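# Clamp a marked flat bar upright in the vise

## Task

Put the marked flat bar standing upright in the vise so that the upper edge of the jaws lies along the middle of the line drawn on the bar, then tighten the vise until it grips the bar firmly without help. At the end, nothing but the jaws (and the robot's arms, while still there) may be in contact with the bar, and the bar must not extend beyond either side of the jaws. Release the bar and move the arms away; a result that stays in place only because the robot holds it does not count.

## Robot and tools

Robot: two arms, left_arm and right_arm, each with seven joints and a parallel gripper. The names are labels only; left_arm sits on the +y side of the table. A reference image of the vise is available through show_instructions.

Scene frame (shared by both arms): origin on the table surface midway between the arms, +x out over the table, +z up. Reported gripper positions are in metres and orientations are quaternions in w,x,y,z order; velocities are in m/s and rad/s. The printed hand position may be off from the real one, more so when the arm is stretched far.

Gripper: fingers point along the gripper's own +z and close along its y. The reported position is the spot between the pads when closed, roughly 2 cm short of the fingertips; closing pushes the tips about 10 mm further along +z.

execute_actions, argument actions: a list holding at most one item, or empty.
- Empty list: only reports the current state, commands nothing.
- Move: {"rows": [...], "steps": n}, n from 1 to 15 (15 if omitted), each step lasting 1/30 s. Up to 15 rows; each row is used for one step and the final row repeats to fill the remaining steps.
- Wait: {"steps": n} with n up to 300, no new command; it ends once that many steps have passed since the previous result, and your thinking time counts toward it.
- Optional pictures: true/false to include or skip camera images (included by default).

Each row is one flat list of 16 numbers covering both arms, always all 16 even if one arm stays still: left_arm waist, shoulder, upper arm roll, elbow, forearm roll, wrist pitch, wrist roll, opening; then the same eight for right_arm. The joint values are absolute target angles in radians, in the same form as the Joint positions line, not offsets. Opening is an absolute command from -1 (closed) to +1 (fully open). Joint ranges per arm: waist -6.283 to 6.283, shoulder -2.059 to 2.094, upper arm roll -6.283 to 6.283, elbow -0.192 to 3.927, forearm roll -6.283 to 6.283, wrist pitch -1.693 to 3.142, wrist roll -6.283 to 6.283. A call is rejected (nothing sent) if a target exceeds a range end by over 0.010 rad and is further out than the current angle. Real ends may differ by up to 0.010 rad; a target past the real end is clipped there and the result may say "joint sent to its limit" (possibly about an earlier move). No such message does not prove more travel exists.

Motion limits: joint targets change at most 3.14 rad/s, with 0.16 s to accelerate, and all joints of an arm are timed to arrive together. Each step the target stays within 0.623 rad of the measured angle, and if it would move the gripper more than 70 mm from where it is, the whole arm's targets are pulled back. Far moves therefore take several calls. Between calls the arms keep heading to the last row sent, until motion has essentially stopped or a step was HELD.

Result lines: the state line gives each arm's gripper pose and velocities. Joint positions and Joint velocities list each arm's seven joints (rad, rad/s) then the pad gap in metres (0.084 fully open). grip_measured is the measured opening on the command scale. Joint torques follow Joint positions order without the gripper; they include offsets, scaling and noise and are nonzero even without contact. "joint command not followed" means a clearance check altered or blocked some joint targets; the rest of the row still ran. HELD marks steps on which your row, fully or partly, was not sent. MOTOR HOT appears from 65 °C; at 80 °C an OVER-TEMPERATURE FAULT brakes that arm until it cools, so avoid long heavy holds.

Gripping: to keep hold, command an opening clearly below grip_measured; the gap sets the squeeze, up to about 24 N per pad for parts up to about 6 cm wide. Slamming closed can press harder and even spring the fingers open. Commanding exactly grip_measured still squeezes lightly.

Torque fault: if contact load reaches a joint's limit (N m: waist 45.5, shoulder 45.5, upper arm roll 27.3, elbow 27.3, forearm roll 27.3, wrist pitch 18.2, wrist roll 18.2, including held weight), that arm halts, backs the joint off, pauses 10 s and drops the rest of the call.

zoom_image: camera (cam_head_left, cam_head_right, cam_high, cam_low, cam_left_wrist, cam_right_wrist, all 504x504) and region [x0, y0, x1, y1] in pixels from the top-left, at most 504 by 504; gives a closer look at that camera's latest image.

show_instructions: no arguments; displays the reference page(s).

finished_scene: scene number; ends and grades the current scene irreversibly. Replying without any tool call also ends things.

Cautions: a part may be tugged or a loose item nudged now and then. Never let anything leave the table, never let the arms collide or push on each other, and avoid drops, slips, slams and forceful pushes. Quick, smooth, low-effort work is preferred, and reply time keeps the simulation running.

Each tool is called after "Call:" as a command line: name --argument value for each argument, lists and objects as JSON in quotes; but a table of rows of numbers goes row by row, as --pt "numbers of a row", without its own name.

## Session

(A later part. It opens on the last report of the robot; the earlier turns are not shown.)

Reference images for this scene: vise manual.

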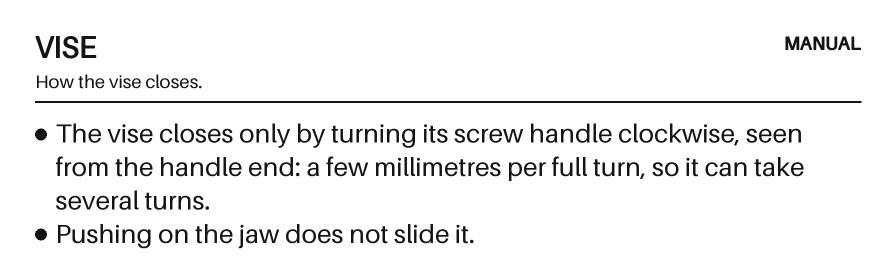

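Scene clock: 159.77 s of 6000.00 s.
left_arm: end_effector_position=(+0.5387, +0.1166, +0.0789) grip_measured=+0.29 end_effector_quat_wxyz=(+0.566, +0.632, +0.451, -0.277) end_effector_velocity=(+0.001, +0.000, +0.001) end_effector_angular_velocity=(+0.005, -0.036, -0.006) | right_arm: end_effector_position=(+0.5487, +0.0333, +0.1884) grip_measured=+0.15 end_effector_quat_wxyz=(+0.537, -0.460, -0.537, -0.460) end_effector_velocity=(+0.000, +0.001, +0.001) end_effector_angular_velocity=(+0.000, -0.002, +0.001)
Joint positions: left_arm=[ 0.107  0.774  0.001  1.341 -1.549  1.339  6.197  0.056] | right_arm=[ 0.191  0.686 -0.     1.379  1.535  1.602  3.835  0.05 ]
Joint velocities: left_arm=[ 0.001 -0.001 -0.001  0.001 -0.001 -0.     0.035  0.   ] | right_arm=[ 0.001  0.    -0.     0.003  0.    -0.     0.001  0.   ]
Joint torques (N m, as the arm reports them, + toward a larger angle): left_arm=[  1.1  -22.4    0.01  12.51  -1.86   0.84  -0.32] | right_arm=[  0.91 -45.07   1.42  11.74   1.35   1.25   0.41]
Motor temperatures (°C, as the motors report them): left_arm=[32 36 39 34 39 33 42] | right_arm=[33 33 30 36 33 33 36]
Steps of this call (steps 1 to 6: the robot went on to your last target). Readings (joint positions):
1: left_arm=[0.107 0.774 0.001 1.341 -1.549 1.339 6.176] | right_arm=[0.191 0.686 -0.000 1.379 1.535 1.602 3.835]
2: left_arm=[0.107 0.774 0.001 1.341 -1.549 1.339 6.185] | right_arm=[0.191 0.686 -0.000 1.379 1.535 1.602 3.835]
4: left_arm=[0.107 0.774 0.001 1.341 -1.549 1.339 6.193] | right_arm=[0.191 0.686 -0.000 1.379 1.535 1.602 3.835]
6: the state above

Call:
execute_actions --actions '[{"rows":[[0.18,0.773,0,1.342,-1.488,1.381,5.9,0.3,0.1905,0.6857,0,1.379,1.5342,1.6027,3.835,-1]],"steps":11}]' --pictures false

Call:
execute_actions --actions '[{"rows":[[0.18,0.773,0,1.342,-1.488,1.381,2.56,0.3,0.1905,0.6857,0,1.379,1.5342,1.6027,3.835,-1]],"steps":15}]' --pictures false

Call:
execute_actions --actions '[{"steps":30}]' --pictures false

Call:
execute_actions --actions '[{"rows":[[0.106,0.773,0,1.342,-1.55,1.34,2.56,0.3,0.1905,0.6857,0,1.379,1.5342,1.6027,3.835,-1]],"steps":13}]'

Call:
execute_actions --actions '[{"rows":[[0.106,0.773,0,1.342,-1.55,1.34,3.7,0.3,0.1905,0.6857,0,1.379,1.5342,1.6027,3.835,-1]],"steps":15}]' --pictures false

Call:
execute_actions --actions '[{"steps":8}]' --pictures false

Scene clock: 165.97 s of 6000.00 s.
left_arm: end_effector_position=(+0.5368, +0.1540, +0.0792) grip_measured=+0.29 end_effector_quat_wxyz=(+0.523, +0.561, +0.537, -0.351) end_effector_velocity=(-0.015, -0.010, +0.007) end_effector_angular_velocity=(-0.080, +0.236, -0.011) | right_arm: end_effector_position=(+0.5485, +0.0330, +0.1885) grip_measured=+0.15 end_effector_quat_wxyz=(+0.538, -0.460, -0.537, -0.460) end_effector_velocity=(+0.000, -0.001, -0.000) end_effector_angular_velocity=(-0.000, -0.001, -0.001)
Joint positions: left_arm=[ 0.179  0.773  0.004  1.342 -1.492  1.377  5.918  0.056] | right_arm=[0.191 0.686 0.    1.379 1.534 1.603 3.835 0.05 ]
Joint velocities: left_arm=[ 0.033  0.001 -0.041 -0.004  0.049  0.043 -0.242 -0.   ] | right_arm=[-0.001 -0.    -0.    -0.001 -0.     0.    -0.002 -0.   ]
Joint torques (N m, as the arm reports them, + toward a larger angle): left_arm=[ -3.89 -22.    -6.2   11.64  -1.15   2.13  -0.09] | right_arm=[  0.07 -45.34   1.25  11.84   1.13   1.32   0.49]
Motor temperatures (°C, as the motors report them): left_arm=[32 36 39 34 39 33 42] | right_arm=[33 33 30 36 33 33 36]
Steps of this call (steps 1 to 30: the robot went on to your last target; steps 31 to 175: nothing new was sent; steps 176 to 186: all 11 steps of this action). Readings (joint positions):
176: left_arm=[0.107 0.773 -0.000 1.342 -1.549 1.340 6.200] | right_arm=[0.191 0.686 0.000 1.379 1.535 1.602 3.835]
177: left_arm=[0.108 0.773 -0.000 1.342 -1.548 1.340 6.196] | right_arm=[0.191 0.686 0.000 1.379 1.535 1.602 3.835]
179: left_arm=[0.117 0.773 -0.002 1.343 -1.540 1.347 6.150] | right_arm=[0.191 0.686 0.000 1.379 1.535 1.602 3.835]
183: left_arm=[0.165 0.773 0.002 1.343 -1.502 1.371 5.970] | right_arm=[0.191 0.686 0.000 1.379 1.534 1.603 3.835]
186: the state above

Scene clock: 166.47 s of 6000.00 s.
left_arm: end_effector_position=(+0.5353, +0.1516, +0.0801) grip_measured=+0.29 end_effector_quat_wxyz=(+0.291, +0.241, +0.737, -0.560) end_effector_velocity=(-0.000, -0.000, -0.000) end_effector_angular_velocity=(-0.425, +2.576, +0.539) | right_arm: end_effector_position=(+0.5486, +0.0329, +0.1885) grip_measured=+0.15 end_effector_quat_wxyz=(+0.538, -0.460, -0.537, -0.460) end_effector_velocity=(+0.000, -0.001, -0.000) end_effector_angular_velocity=(-0.000, -0.001, -0.001)
Joint positions: left_arm=[ 0.18   0.773 -0.     1.342 -1.488  1.381  4.928  0.056] | right_arm=[0.191 0.686 0.    1.379 1.534 1.603 3.835 0.05 ]
Joint velocities: left_arm=[-0.     0.001 -0.001 -0.     0.001  0.    -2.666 -0.   ] | right_arm=[-0.001  0.    -0.     0.     0.    -0.    -0.001  0.   ]
Joint torques (N m, as the arm reports them, + toward a larger angle): left_arm=[ -0.04 -22.14  -2.88  11.46  -0.95   1.62  -0.49] | right_arm=[ -0.02 -45.21   1.06  11.63   1.21   1.46   0.28]
Motor temperatures (°C, as the motors report them): left_arm=[32 36 39 34 39 33 42] | right_arm=[33 33 30 36 33 33 36]
Steps of this call (steps 1 to 15: all 15 steps of this action). Readings (joint positions):
1: left_arm=[0.180 0.773 0.003 1.342 -1.490 1.379 5.911] | right_arm=[0.191 0.686 0.000 1.379 1.534 1.603 3.835]
2: left_arm=[0.179 0.773 0.001 1.342 -1.490 1.380 5.903] | right_arm=[0.191 0.686 0.000 1.379 1.534 1.603 3.835]
4: left_arm=[0.179 0.773 -0.001 1.342 -1.489 1.381 5.853] | right_arm=[0.191 0.686 0.000 1.379 1.534 1.603 3.835]
8: left_arm=[0.179 0.773 -0.001 1.342 -1.488 1.381 5.563] | right_arm=[0.191 0.686 0.000 1.379 1.534 1.603 3.835]
15: the state above

Scene clock: 167.47 s of 6000.00 s.
left_arm: end_effector_position=(+0.5354, +0.1517, +0.0801) grip_measured=+0.29 end_effector_quat_wxyz=(+0.404, +0.587, -0.507, +0.485) end_effector_velocity=(-0.000, -0.001, -0.000) end_effector_angular_velocity=(-0.039, +0.245, +0.048) | right_arm: end_effector_position=(+0.5487, +0.0328, +0.1884) grip_measured=+0.15 end_effector_quat_wxyz=(+0.538, -0.460, -0.537, -0.460) end_effector_velocity=(+0.001, -0.001, -0.000) end_effector_angular_velocity=(+0.000, +0.001, -0.002)
Joint positions: left_arm=[ 0.18   0.773  0.     1.342 -1.488  1.381  2.58   0.056] | right_arm=[0.191 0.686 0.    1.379 1.534 1.603 3.835 0.05 ]
Joint velocities: left_arm=[-0.003  0.    -0.     0.     0.001 -0.001 -0.253  0.   ] | right_arm=[-0.002  0.    -0.    -0.     0.     0.     0.     0.   ]
Joint torques (N m, as the arm reports them, + toward a larger angle): left_arm=[ -0.41 -22.29  -2.6   11.24  -1.17   1.82  -0.21] | right_arm=[ -0.59 -45.03   0.84  11.64   1.28   1.25   0.32]
Motor temperatures (°C, as the motors report them): left_arm=[32 36 39 34 39 33 42] | right_arm=[33 33 30 36 33 33 36]
Steps of this call (steps 1 to 30: the robot went on to your last target). Readings (joint positions):
1: left_arm=[0.180 0.773 -0.000 1.342 -1.488 1.381 4.838] | right_arm=[0.191 0.686 0.000 1.379 1.534 1.603 3.835]
2: left_arm=[0.180 0.773 -0.000 1.342 -1.488 1.381 4.749] | right_arm=[0.191 0.686 0.000 1.379 1.534 1.603 3.835]
4: left_arm=[0.180 0.773 -0.000 1.342 -1.488 1.381 4.570] | right_arm=[0.191 0.686 0.000 1.379 1.534 1.603 3.835]
8: left_arm=[0.180 0.773 -0.000 1.342 -1.488 1.381 4.212] | right_arm=[0.191 0.686 0.000 1.379 1.534 1.603 3.835]
30: the state above

Scene clock: 167.90 s of 6000.00 s.
left_arm: end_effector_position=(+0.5393, +0.1174, +0.0796) grip_measured=+0.29 end_effector_quat_wxyz=(+0.407, +0.592, -0.502, +0.482) end_effector_velocity=(+0.007, +0.013, -0.003) end_effector_angular_velocity=(+0.015, +0.001, +0.031) | right_arm: end_effector_position=(+0.5487, +0.0328, +0.1884) grip_measured=+0.15 end_effector_quat_wxyz=(+0.538, -0.460, -0.537, -0.460) end_effector_velocity=(-0.000, +0.000, +0.000) end_effector_angular_velocity=(+0.000, -0.002, +0.001)
Joint positions: left_arm=[ 0.108  0.773  0.001  1.342 -1.549  1.34   2.56   0.056] | right_arm=[0.191 0.686 0.    1.379 1.534 1.603 3.835 0.05 ]
Joint velocities: left_arm=[ 0.004  0.     0.017  0.001 -0.011 -0.011 -0.001 -0.   ] | right_arm=[ 0.001 -0.     0.     0.    -0.    -0.    -0.002 -0.   ]
Joint torques (N m, as the arm reports them, + toward a larger angle): left_arm=[ -1.46 -21.99  -4.12  11.3   -1.05   2.03  -0.17] | right_arm=[ -0.53 -45.11   0.53  11.84   1.57   1.33   0.21]
Motor temperatures (°C, as the motors report them): left_arm=[32 36 39 34 39 33 42] | right_arm=[33 33 30 36 33 33 36]
Steps of this call (steps 1 to 13: all 13 steps of this action). Readings (joint positions):
1: left_arm=[0.180 0.773 0.000 1.342 -1.488 1.381 2.573] | right_arm=[0.191 0.686 0.000 1.379 1.534 1.603 3.835]
2: left_arm=[0.177 0.773 0.001 1.342 -1.491 1.379 2.569] | right_arm=[0.191 0.686 0.000 1.379 1.534 1.603 3.835]
4: left_arm=[0.153 0.773 0.005 1.342 -1.514 1.362 2.564] | right_arm=[0.191 0.686 0.000 1.379 1.534 1.603 3.835]
8: left_arm=[0.110 0.773 -0.006 1.342 -1.543 1.346 2.561] | right_arm=[0.191 0.686 0.000 1.379 1.534 1.603 3.835]
13: the state above

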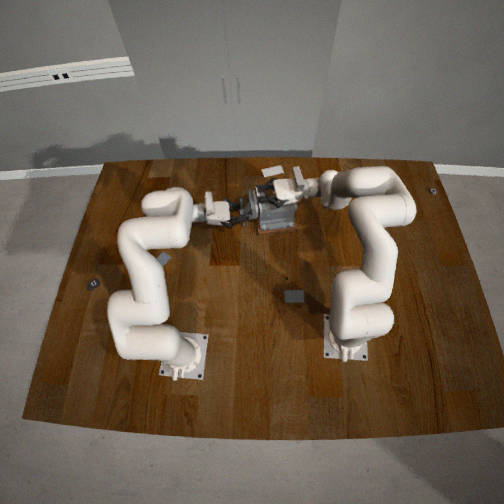

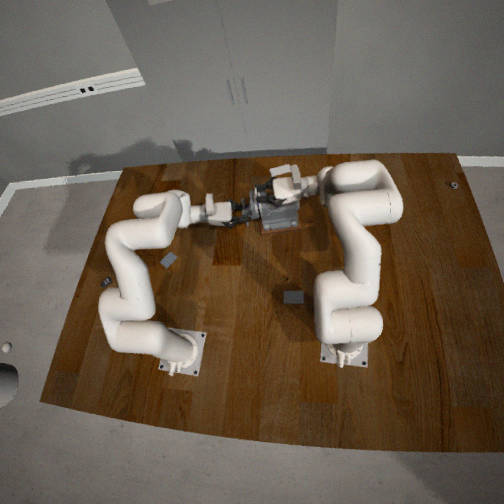

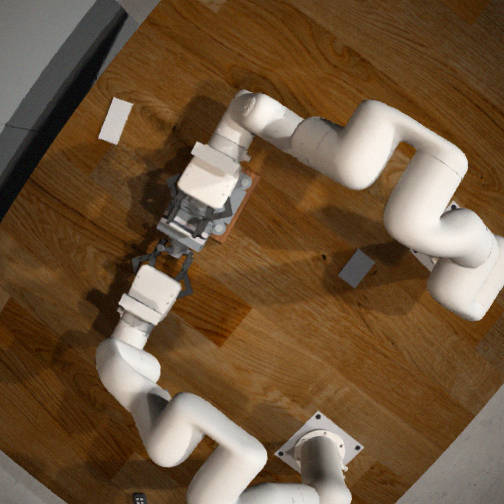

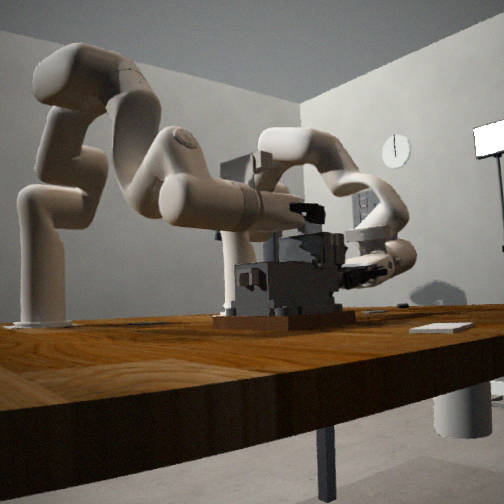

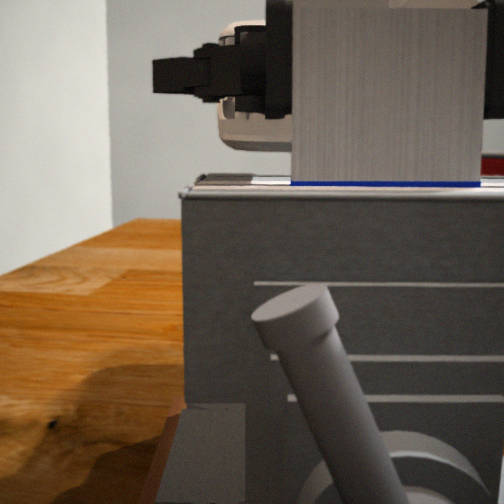

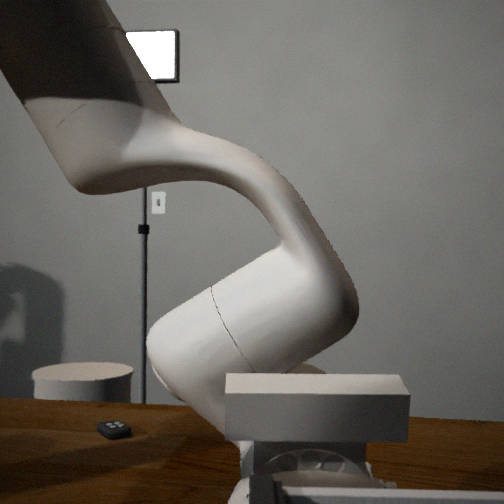

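Scene clock: 168.40 s of 6000.00 s.
left_arm: end_effector_position=(+0.5393, +0.1163, +0.0799) grip_measured=+0.29 end_effector_quat_wxyz=(-0.143, -0.298, +0.716, -0.614) end_effector_velocity=(+0.002, +0.002, +0.000) end_effector_angular_velocity=(+0.327, -1.944, -0.407) | right_arm: end_effector_position=(+0.5487, +0.0327, +0.1884) grip_measured=+0.15 end_effector_quat_wxyz=(+0.537, -0.460, -0.537, -0.460) end_effector_velocity=(+0.000, -0.001, -0.001) end_effector_angular_velocity=(-0.001, +0.002, -0.002)
Joint positions: left_arm=[ 0.106  0.773  0.001  1.342 -1.55   1.34   3.506  0.056] | right_arm=[ 0.19   0.686 -0.     1.379  1.534  1.603  3.835  0.05 ]
Joint velocities: left_arm=[ 0.    -0.     0.002  0.003 -0.001 -0.002  2.01  -0.   ] | right_arm=[-0.001 -0.    -0.001 -0.002 -0.    -0.     0.     0.   ]
Joint torques (N m, as the arm reports them, + toward a larger angle): left_arm=[ -1.35 -21.7   -3.84  11.27  -0.35   1.9   -1.19] | right_arm=[  0.07 -45.04   0.86  11.87   1.38   1.3    0.27]
Motor temperatures (°C, as the motors report them): left_arm=[32 36 39 34 39 33 42] | right_arm=[33 33 30 36 33 33 36]
Steps of this call (steps 1 to 15: all 15 steps of this action). Readings (joint positions):
1: left_arm=[0.108 0.773 0.002 1.342 -1.549 1.340 2.560] | right_arm=[0.191 0.686 0.000 1.379 1.534 1.603 3.835]
2: left_arm=[0.107 0.773 0.002 1.342 -1.550 1.340 2.565] | right_arm=[0.191 0.686 0.000 1.379 1.534 1.603 3.835]
4: left_arm=[0.107 0.773 0.001 1.342 -1.550 1.340 2.610] | right_arm=[0.191 0.686 0.000 1.379 1.534 1.603 3.835]
8: left_arm=[0.106 0.773 0.000 1.342 -1.550 1.340 2.897] | right_arm=[0.191 0.686 0.000 1.379 1.534 1.603 3.835]
15: the state above

Scene clock: 168.67 s of 6000.00 s.
left_arm: end_effector_position=(+0.5395, +0.1163, +0.0800) grip_measured=+0.29 end_effector_quat_wxyz=(-0.085, -0.230, +0.741, -0.625) end_effector_velocity=(+0.000, +0.000, -0.000) end_effector_angular_velocity=(+0.013, -0.075, -0.015) | right_arm: end_effector_position=(+0.5487, +0.0327, +0.1884) grip_measured=+0.15 end_effector_quat_wxyz=(+0.537, -0.460, -0.537, -0.460) end_effector_velocity=(-0.000, +0.001, +0.000) end_effector_angular_velocity=(+0.000, -0.001, +0.001)
Joint positions: left_arm=[ 0.106  0.773  0.001  1.342 -1.55   1.339  3.693  0.056] | right_arm=[ 0.19   0.686 -0.     1.379  1.534  1.603  3.835  0.05 ]
Joint velocities: left_arm=[ 0.     0.    -0.    -0.001 -0.001 -0.001  0.079 -0.   ] | right_arm=[ 0.001 -0.     0.     0.001  0.     0.     0.     0.   ]
Joint torques (N m, as the arm reports them, + toward a larger angle): left_arm=[ -1.39 -21.95  -4.38  10.64  -0.34   2.35   0.03] | right_arm=[  0.03 -45.03   0.87  11.67   1.24   1.25   0.35]
Motor temperatures (°C, as the motors report them): left_arm=[32 36 39 34 39 33 42] | right_arm=[33 33 30 36 33 33 36]
Steps of this call (steps 1 to 8: the robot went on to your last target). Readings (joint positions):
1: left_arm=[0.106 0.773 0.001 1.342 -1.550 1.340 3.567] | right_arm=[0.190 0.686 -0.000 1.379 1.534 1.603 3.835]
2: left_arm=[0.106 0.773 0.001 1.342 -1.550 1.340 3.613] | right_arm=[0.190 0.686 -0.000 1.379 1.534 1.603 3.835]
4: left_arm=[0.106 0.773 0.001 1.342 -1.550 1.339 3.664] | right_arm=[0.190 0.686 -0.000 1.379 1.534 1.603 3.835]
8: the state above

Call:
execute_actions --actions '[{"rows":[[0.105,0.773,0,1.342,-1.551,1.339,4.4,0.3,0.19,0.6857,0,1.379,1.5338,1.603,3.835,-1]],"steps":15}]' --pictures false

Call:
execute_actions --actions '[{"rows":[[0.105,0.773,0,1.342,-1.551,1.339,5.0,0.3,0.19,0.6857,0,1.379,1.5338,1.603,3.835,-1]],"steps":15}]' --pictures false

Scene clock: 173.37 s of 6000.00 s.
left_arm: end_effector_position=(+0.5390, +0.1144, +0.0804) grip_measured=+0.29 end_effector_quat_wxyz=(+0.129, +0.033, +0.775, -0.618) end_effector_velocity=(-0.001, -0.000, -0.001) end_effector_angular_velocity=(+0.048, -0.285, -0.062) | right_arm: end_effector_position=(+0.5487, +0.0326, +0.1885) grip_measured=+0.15 end_effector_quat_wxyz=(+0.538, -0.460, -0.537, -0.460) end_effector_velocity=(-0.000, +0.000, +0.000) end_effector_angular_velocity=(+0.000, +0.001, +0.001)
Joint positions: left_arm=[ 0.105  0.773 -0.001  1.342 -1.551  1.34   4.378  0.056] | right_arm=[0.19  0.686 0.    1.379 1.534 1.603 3.835 0.05 ]
Joint velocities: left_arm=[-0.     0.     0.    -0.001  0.002 -0.     0.296  0.   ] | right_arm=[ 0.001 -0.    -0.     0.     0.     0.     0.001  0.   ]
Joint torques (N m, as the arm reports them, + toward a larger angle): left_arm=[ -0.77 -20.24  -2.02   9.39   0.17   1.74  -0.61] | right_arm=[  0.25 -45.08   1.12  12.03   1.12   1.35   0.35]
Motor temperatures (°C, as the motors report them): left_arm=[32 36 39 34 39 33 42] | right_arm=[33 33 30 36 33 33 36]
Steps of this call (steps 1 to 30: the robot went on to your last target; steps 31 to 126: nothing new was sent; steps 127 to 141: all 15 steps of this action). Readings (joint positions):
127: left_arm=[0.106 0.773 -0.000 1.342 -1.550 1.340 3.700] | right_arm=[0.190 0.686 0.000 1.379 1.534 1.603 3.835]
128: left_arm=[0.106 0.773 -0.000 1.342 -1.550 1.340 3.704] | right_arm=[0.190 0.686 0.000 1.379 1.534 1.603 3.835]
130: left_arm=[0.106 0.773 0.000 1.342 -1.550 1.340 3.750] | right_arm=[0.190 0.686 0.000 1.379 1.534 1.603 3.835]
134: left_arm=[0.105 0.773 -0.000 1.342 -1.551 1.339 4.035] | right_arm=[0.190 0.686 0.000 1.379 1.534 1.603 3.835]
141: the state above

Scene clock: 173.87 s of 6000.00 s.
left_arm: end_effector_position=(+0.5386, +0.1140, +0.0803) grip_measured=+0.29 end_effector_quat_wxyz=(+0.308, +0.264, +0.729, -0.551) end_effector_velocity=(+0.000, +0.001, -0.001) end_effector_angular_velocity=(+0.030, -0.174, -0.035) | right_arm: end_effector_position=(+0.5487, +0.0325, +0.1884) grip_measured=+0.15 end_effector_quat_wxyz=(+0.538, -0.460, -0.537, -0.460) end_effector_velocity=(-0.000, +0.000, -0.000) end_effector_angular_velocity=(-0.000, +0.001, +0.001)
Joint positions: left_arm=[ 0.104  0.773 -0.001  1.342 -1.551  1.34   4.986  0.056] | right_arm=[ 0.19   0.686 -0.     1.379  1.534  1.603  3.835  0.05 ]
Joint velocities: left_arm=[ 0.001  0.     0.001  0.     0.001 -0.001  0.18   0.   ] | right_arm=[ 0.001  0.001 -0.    -0.    -0.001  0.     0.    -0.   ]
Joint torques (N m, as the arm reports them, + toward a larger angle): left_arm=[  1.33 -19.5    1.88   9.32   0.27   0.02  -0.02] | right_arm=[  0.42 -44.24   1.12  12.13   0.68   1.34   0.14]
Motor temperatures (°C, as the motors report them): left_arm=[32 36 39 34 39 33 42] | right_arm=[33 33 30 36 33 33 36]
Steps of this call (steps 1 to 15: all 15 steps of this action). Readings (joint positions):
1: left_arm=[0.105 0.773 -0.001 1.342 -1.551 1.340 4.386] | right_arm=[0.190 0.686 0.000 1.379 1.534 1.603 3.835]
2: left_arm=[0.105 0.773 -0.001 1.342 -1.551 1.340 4.395] | right_arm=[0.190 0.686 0.000 1.379 1.534 1.603 3.835]
4: left_arm=[0.105 0.773 -0.001 1.342 -1.551 1.340 4.446] | right_arm=[0.190 0.686 0.000 1.379 1.534 1.603 3.835]
8: left_arm=[0.104 0.772 -0.001 1.342 -1.551 1.340 4.727] | right_arm=[0.190 0.686 -0.000 1.379 1.534 1.603 3.835]
15: the state above

Call:
execute_actions --actions '[{"rows":[[0.105,0.773,0,1.342,-1.551,1.339,5.6,0.3,0.1895,0.6857,0,1.379,1.5335,1.6033,3.835,-1]],"steps":15}]' --pictures false

Call:
execute_actions --actions '[{"rows":[[0.105,0.773,0,1.342,-1.551,1.339,6.2,0.3,0.1895,0.6857,0,1.379,1.5335,1.6033,3.835,-1]],"steps":15}]' --pictures false

Scene clock: 177.57 s of 6000.00 s.
left_arm: end_effector_position=(+0.5385, +0.1152, +0.0799) grip_measured=+0.38 end_effector_quat_wxyz=(+0.455, +0.462, +0.622, -0.439) end_effector_velocity=(-0.002, +0.000, -0.001) end_effector_angular_velocity=(+0.033, -0.155, -0.041) | right_arm: end_effector_position=(+0.5487, +0.0325, +0.1884) grip_measured=+0.15 end_effector_quat_wxyz=(+0.538, -0.460, -0.537, -0.460) end_effector_velocity=(+0.000, -0.001, -0.000) end_effector_angular_velocity=(-0.000, +0.000, -0.001)
Joint positions: left_arm=[ 0.106  0.773 -0.     1.34  -1.552  1.341  5.575  0.06 ] | right_arm=[0.19  0.686 0.    1.379 1.534 1.603 3.835 0.05 ]
Joint velocities: left_arm=[-0.002 -0.     0.002  0.001  0.011 -0.     0.159  0.006] | right_arm=[-0.001  0.    -0.     0.    -0.    -0.     0.    -0.   ]
Joint torques (N m, as the arm reports them, + toward a larger angle): left_arm=[ -0.24 -19.46   3.47  12.61   2.77  -2.36   5.37] | right_arm=[ -0.31 -45.3    1.12  12.08   0.67   1.58   0.4 ]
Motor temperatures (°C, as the motors report them): left_arm=[32 36 39 34 39 33 42] | right_arm=[33 33 30 36 33 33 36]
Steps of this call (steps 1 to 30: the robot went on to your last target; steps 31 to 96: nothing new was sent; steps 97 to 111: all 15 steps of this action). Readings (joint positions):
97: left_arm=[0.105 0.773 0.000 1.342 -1.551 1.339 5.000] | right_arm=[0.190 0.686 -0.000 1.379 1.534 1.603 3.835]
98: left_arm=[0.105 0.773 -0.000 1.342 -1.551 1.339 5.004] | right_arm=[0.190 0.686 0.000 1.379 1.534 1.603 3.835]
100: left_arm=[0.105 0.773 -0.000 1.342 -1.551 1.339 5.050] | right_arm=[0.190 0.686 0.000 1.379 1.534 1.603 3.835]
104: left_arm=[0.105 0.773 -0.001 1.342 -1.553 1.340 5.324] | right_arm=[0.190 0.686 0.000 1.379 1.534 1.603 3.835]
111: the state above

Scene clock: 178.07 s of 6000.00 s.
left_arm: end_effector_position=(+0.5362, +0.1153, +0.0750) grip_measured=+0.78 end_effector_quat_wxyz=(+0.558, +0.624, +0.464, -0.290) end_effector_velocity=(+0.002, +0.014, -0.009) end_effector_angular_velocity=(+0.087, -0.207, -0.038) | right_arm: end_effector_position=(+0.5487, +0.0325, +0.1884) grip_measured=+0.15 end_effector_quat_wxyz=(+0.538, -0.460, -0.537, -0.460) end_effector_velocity=(+0.001, -0.001, +0.001) end_effector_angular_velocity=(+0.000, -0.003, -0.002)
Joint positions: left_arm=[ 0.104  0.777  0.001  1.337 -1.547  1.336  6.161  0.076] | right_arm=[0.19  0.686 0.    1.379 1.534 1.603 3.835 0.05 ]
Joint velocities: left_arm=[-0.004 -0.004  0.023  0.001  0.024 -0.029  0.211  0.034] | right_arm=[-0.002 -0.001 -0.     0.001  0.    -0.    -0.001 -0.   ]
Joint torques (N m, as the arm reports them, + toward a larger angle): left_arm=[  2.6  -27.77   1.43  20.55  -2.27   0.29   7.55] | right_arm=[ -0.47 -45.39   0.29  11.97   0.66   1.68   0.32]
Motor temperatures (°C, as the motors report them): left_arm=[32 36 39 34 39 33 42] | right_arm=[33 33 30 36 33 33 36]
Steps of this call (steps 1 to 15: all 15 steps of this action). Readings (joint positions):
1: left_arm=[0.106 0.773 -0.000 1.340 -1.552 1.341 5.579] | right_arm=[0.190 0.686 0.000 1.379 1.534 1.603 3.835]
2: left_arm=[0.106 0.773 -0.000 1.340 -1.552 1.341 5.586] | right_arm=[0.190 0.686 0.000 1.379 1.534 1.603 3.835]
4: left_arm=[0.105 0.773 -0.000 1.341 -1.552 1.340 5.632] | right_arm=[0.190 0.686 0.000 1.379 1.534 1.603 3.835]
8: left_arm=[0.105 0.774 -0.000 1.339 -1.552 1.340 5.905] | right_arm=[0.190 0.686 0.000 1.379 1.534 1.603 3.835]
15: the state above

Tight. The fingers may have slipped past the handle, so retract axially.

Call:
execute_actions --actions '[{"rows":[[0.19,0.773,0,1.342,-1.48,1.387,6.1,0.8,0.1895,0.6857,0,1.379,1.5335,1.6033,3.835,1]],"steps":15}]' --pictures false

Call:
execute_actions --actions '[{"rows":[[0.3,0.773,0,1.342,-1.385,1.45,6.1,0.8,0.1,0.6,0,1.379,1.46,1.68,3.835,1]],"steps":15}]' --pictures false

Call:
execute_actions --actions '[{"rows":[[0.6,0.5,0,1.3,-1.385,1.45,6.1,0.8,-0.4,0.3,0,1.3,1.46,1.68,3.835,1]],"steps":15}]' --pictures false

Call:
execute_actions --actions '[{"steps":20}]'

Scene clock: 183.40 s of 6000.00 s.
left_arm: end_effector_position=(+0.5342, +0.1537, +0.0807) grip_measured=+0.80 end_effector_quat_wxyz=(+0.553, +0.609, +0.479, -0.307) end_effector_velocity=(+0.000, +0.012, -0.002) end_effector_angular_velocity=(+0.009, +0.011, +0.013) | right_arm: end_effector_position=(+0.5487, +0.0322, +0.1885) grip_measured=+1.00 end_effector_quat_wxyz=(+0.538, -0.460, -0.537, -0.460) end_effector_velocity=(+0.000, +0.000, -0.000) end_effector_angular_velocity=(-0.001, -0.000, -0.001)
Joint positions: left_arm=[ 0.188  0.773 -0.003  1.342 -1.481  1.387  6.101  0.077] | right_arm=[ 0.189  0.686 -0.     1.379  1.533  1.603  3.835  0.084]
Joint velocities: left_arm=[ 0.012 -0.003  0.011 -0.004  0.009  0.002 -0.009  0.   ] | right_arm=[ 0.001  0.    -0.001  0.001  0.001 -0.002  0.     0.   ]
Joint torques (N m, as the arm reports them, + toward a larger angle): left_arm=[ -0.13 -21.55  -2.19  11.25  -0.7    2.02  -0.22] | right_arm=[ -0.37 -44.51   0.71  11.81   1.14   1.18   0.42]
Motor temperatures (°C, as the motors report them): left_arm=[32 36 39 35 39 33 42] | right_arm=[33 33 30 36 33 33 36]
Steps of this call (steps 1 to 30: the robot went on to your last target; steps 31 to 145: nothing new was sent; steps 146 to 160: all 15 steps of this action). Readings (joint positions):
146: left_arm=[0.113 0.773 0.014 1.342 -1.550 1.338 6.200] | right_arm=[0.190 0.686 0.000 1.379 1.533 1.603 3.835]
147: left_arm=[0.114 0.774 0.011 1.347 -1.550 1.337 6.196] | right_arm=[0.190 0.686 0.000 1.379 1.533 1.603 3.835]
149: left_arm=[0.133 0.776 -0.005 1.349 -1.529 1.352 6.163] | right_arm=[0.189 0.685 -0.001 1.379 1.533 1.605 3.835]
153: left_arm=[0.177 0.776 -0.004 1.344 -1.491 1.381 6.113] | right_arm=[0.189 0.685 -0.001 1.379 1.533 1.604 3.835]
160: the state above

Scene clock: 183.90 s of 6000.00 s.
left_arm: end_effector_position=(+0.5222, +0.2064, +0.0808) grip_measured=+0.80 end_effector_quat_wxyz=(+0.551, +0.607, +0.480, -0.311) end_effector_velocity=(+0.001, +0.014, -0.002) end_effector_angular_velocity=(+0.011, +0.001, +0.016) | right_arm: end_effector_position=(+0.5504, -0.0101, +0.2346) grip_measured=+1.00 end_effector_quat_wxyz=(+0.524, -0.433, -0.558, -0.476) end_effector_velocity=(+0.006, -0.011, +0.006) end_effector_angular_velocity=(-0.007, -0.016, -0.014)
Joint positions: left_arm=[ 0.298  0.773 -0.002  1.342 -1.386  1.45   6.1    0.077] | right_arm=[0.102 0.602 0.002 1.378 1.46  1.68  3.835 0.084]
Joint velocities: left_arm=[ 0.012 -0.     0.014  0.002  0.006  0.003  0.     0.   ] | right_arm=[-0.01  -0.01  -0.013  0.008 -0.004  0.004  0.002  0.   ]
Joint torques (N m, as the arm reports them, + toward a larger angle): left_arm=[  0.56 -22.14  -2.02  11.28  -1.08   1.51  -0.28] | right_arm=[ -1.17 -43.67   0.33  12.2    1.03   0.92   0.28]
Motor temperatures (°C, as the motors report them): left_arm=[32 36 39 35 39 33 42] | right_arm=[33 33 30 36 33 33 36]
Steps of this call (steps 1 to 15: all 15 steps of this action). Readings (joint positions):
1: left_arm=[0.188 0.773 -0.002 1.342 -1.481 1.387 6.101] | right_arm=[0.189 0.686 -0.000 1.379 1.533 1.604 3.835]
2: left_arm=[0.191 0.773 -0.003 1.342 -1.477 1.390 6.100] | right_arm=[0.186 0.683 0.001 1.378 1.530 1.607 3.835]
4: left_arm=[0.223 0.773 -0.008 1.342 -1.446 1.411 6.100] | right_arm=[0.159 0.658 0.006 1.374 1.504 1.634 3.835]
8: left_arm=[0.292 0.773 0.008 1.342 -1.397 1.440 6.100] | right_arm=[0.106 0.604 -0.007 1.385 1.469 1.670 3.835]
15: the state above

Scene clock: 184.40 s of 6000.00 s.
left_arm: end_effector_position=(+0.5474, +0.3497, +0.1826) grip_measured=+0.80 end_effector_quat_wxyz=(+0.602, +0.588, +0.511, -0.175) end_effector_velocity=(-0.006, +0.325, +0.234) end_effector_angular_velocity=(+0.193, -0.363, +0.545) | right_arm: end_effector_position=(+0.5943, -0.1599, +0.3065) grip_measured=+1.00 end_effector_quat_wxyz=(-0.414, +0.481, +0.527, +0.565) end_effector_velocity=(+0.041, -0.355, +0.164) end_effector_angular_velocity=(-0.077, -0.279, -0.654)
Joint positions: left_arm=[ 0.535  0.558  0.     1.31  -1.385  1.45   6.1    0.077] | right_arm=[-0.177  0.434 -0.     1.335  1.46   1.68   3.835  0.084]
Joint velocities: left_arm=[ 0.545 -0.49   0.003 -0.078  0.002  0.002 -0.001  0.   ] | right_arm=[-0.651 -0.391 -0.004 -0.102 -0.     0.    -0.     0.   ]
Joint torques (N m, as the arm reports them, + toward a larger angle): left_arm=[ -0.56 -20.74  -2.5   12.66  -1.86   1.71  -0.29] | right_arm=[  0.32 -40.54   0.83  12.52   1.33   0.99   0.29]
Motor temperatures (°C, as the motors report them): left_arm=[32 36 39 35 39 33 42] | right_arm=[33 33 30 36 33 33 36]
Steps of this call (steps 1 to 15: all 15 steps of this action). Readings (joint positions):
1: left_arm=[0.298 0.773 -0.002 1.342 -1.386 1.450 6.100] | right_arm=[0.101 0.601 0.002 1.378 1.460 1.680 3.835]
2: left_arm=[0.302 0.771 -0.002 1.341 -1.385 1.450 6.100] | right_arm=[0.098 0.599 0.002 1.377 1.460 1.680 3.835]
4: left_arm=[0.331 0.745 -0.007 1.332 -1.385 1.451 6.100] | right_arm=[0.066 0.581 0.009 1.369 1.460 1.681 3.835]
8: left_arm=[0.409 0.673 0.001 1.329 -1.386 1.450 6.100] | right_arm=[-0.027 0.524 -0.002 1.360 1.460 1.679 3.835]
15: the state above

Scene clock: 185.07 s of 6000.00 s.
left_arm: end_effector_position=(+0.5447, +0.3872, +0.2102) grip_measured=+0.80 end_effector_quat_wxyz=(+0.611, +0.582, +0.518, -0.137) end_effector_velocity=(-0.000, +0.001, +0.001) end_effector_angular_velocity=(+0.003, -0.002, +0.001) | right_arm: end_effector_position=(+0.5924, -0.2772, +0.3610) grip_measured=+1.00 end_effector_quat_wxyz=(-0.316, +0.517, +0.500, +0.619) end_effector_velocity=(+0.001, -0.014, +0.004) end_effector_angular_velocity=(-0.009, -0.006, -0.027)
Joint positions: left_arm=[ 0.6    0.5   -0.     1.3   -1.385  1.45   6.1    0.077] | right_arm=[-0.399  0.301  0.001  1.3    1.46   1.68   3.835  0.084]
Joint velocities: left_arm=[ 0.001 -0.003  0.001  0.001  0.001  0.     0.    -0.   ] | right_arm=[-0.012 -0.007 -0.014  0.005  0.001 -0.002  0.003  0.   ]
Joint torques (N m, as the arm reports them, + toward a larger angle): left_arm=[ -0.79 -20.64  -1.82  13.12  -1.36   1.47  -0.35] | right_arm=[ -0.51 -37.44   0.3   13.31   1.29   0.88   0.34]
Motor temperatures (°C, as the motors report them): left_arm=[32 36 39 35 39 33 42] | right_arm=[33 33 30 36 33 33 36]
Steps of this call (steps 1 to 20: the robot went on to your last target). Readings (joint positions):
1: left_arm=[0.553 0.543 0.001 1.307 -1.385 1.450 6.100] | right_arm=[-0.198 0.421 -0.000 1.332 1.460 1.680 3.835]
2: left_arm=[0.568 0.529 0.001 1.306 -1.385 1.450 6.100] | right_arm=[-0.220 0.408 -0.000 1.328 1.460 1.680 3.835]
4: left_arm=[0.588 0.511 0.003 1.304 -1.385 1.449 6.100] | right_arm=[-0.264 0.382 -0.000 1.322 1.460 1.680 3.835]
8: left_arm=[0.597 0.503 -0.001 1.300 -1.385 1.450 6.100] | right_arm=[-0.351 0.330 -0.001 1.308 1.460 1.680 3.835]
20: the state above

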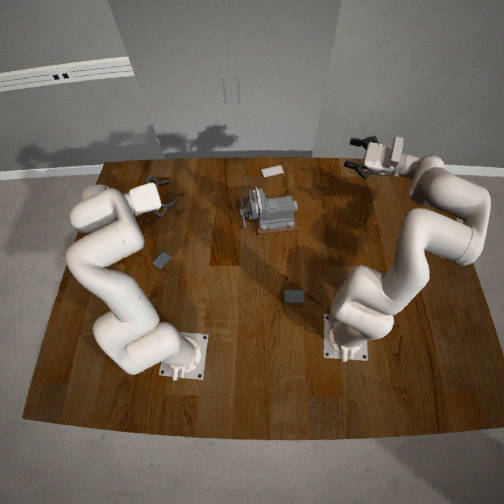

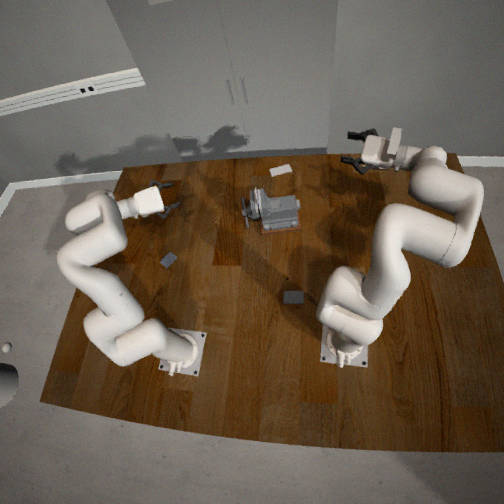

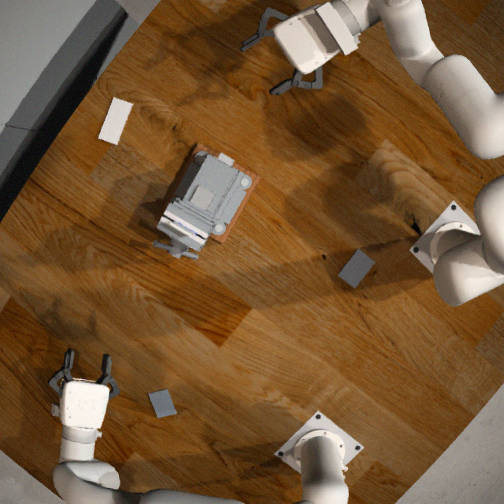

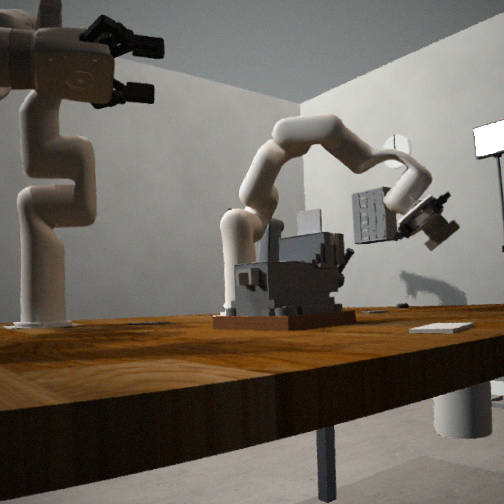

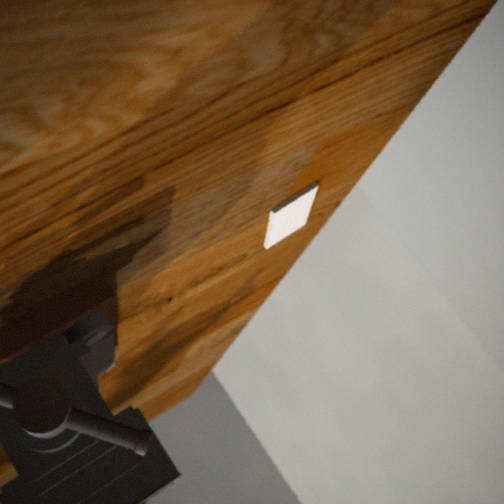

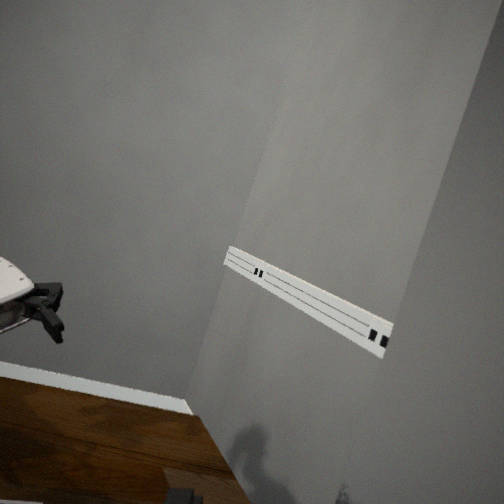

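Call:
finished_scene --scene 2

The scene is finished: the task was done.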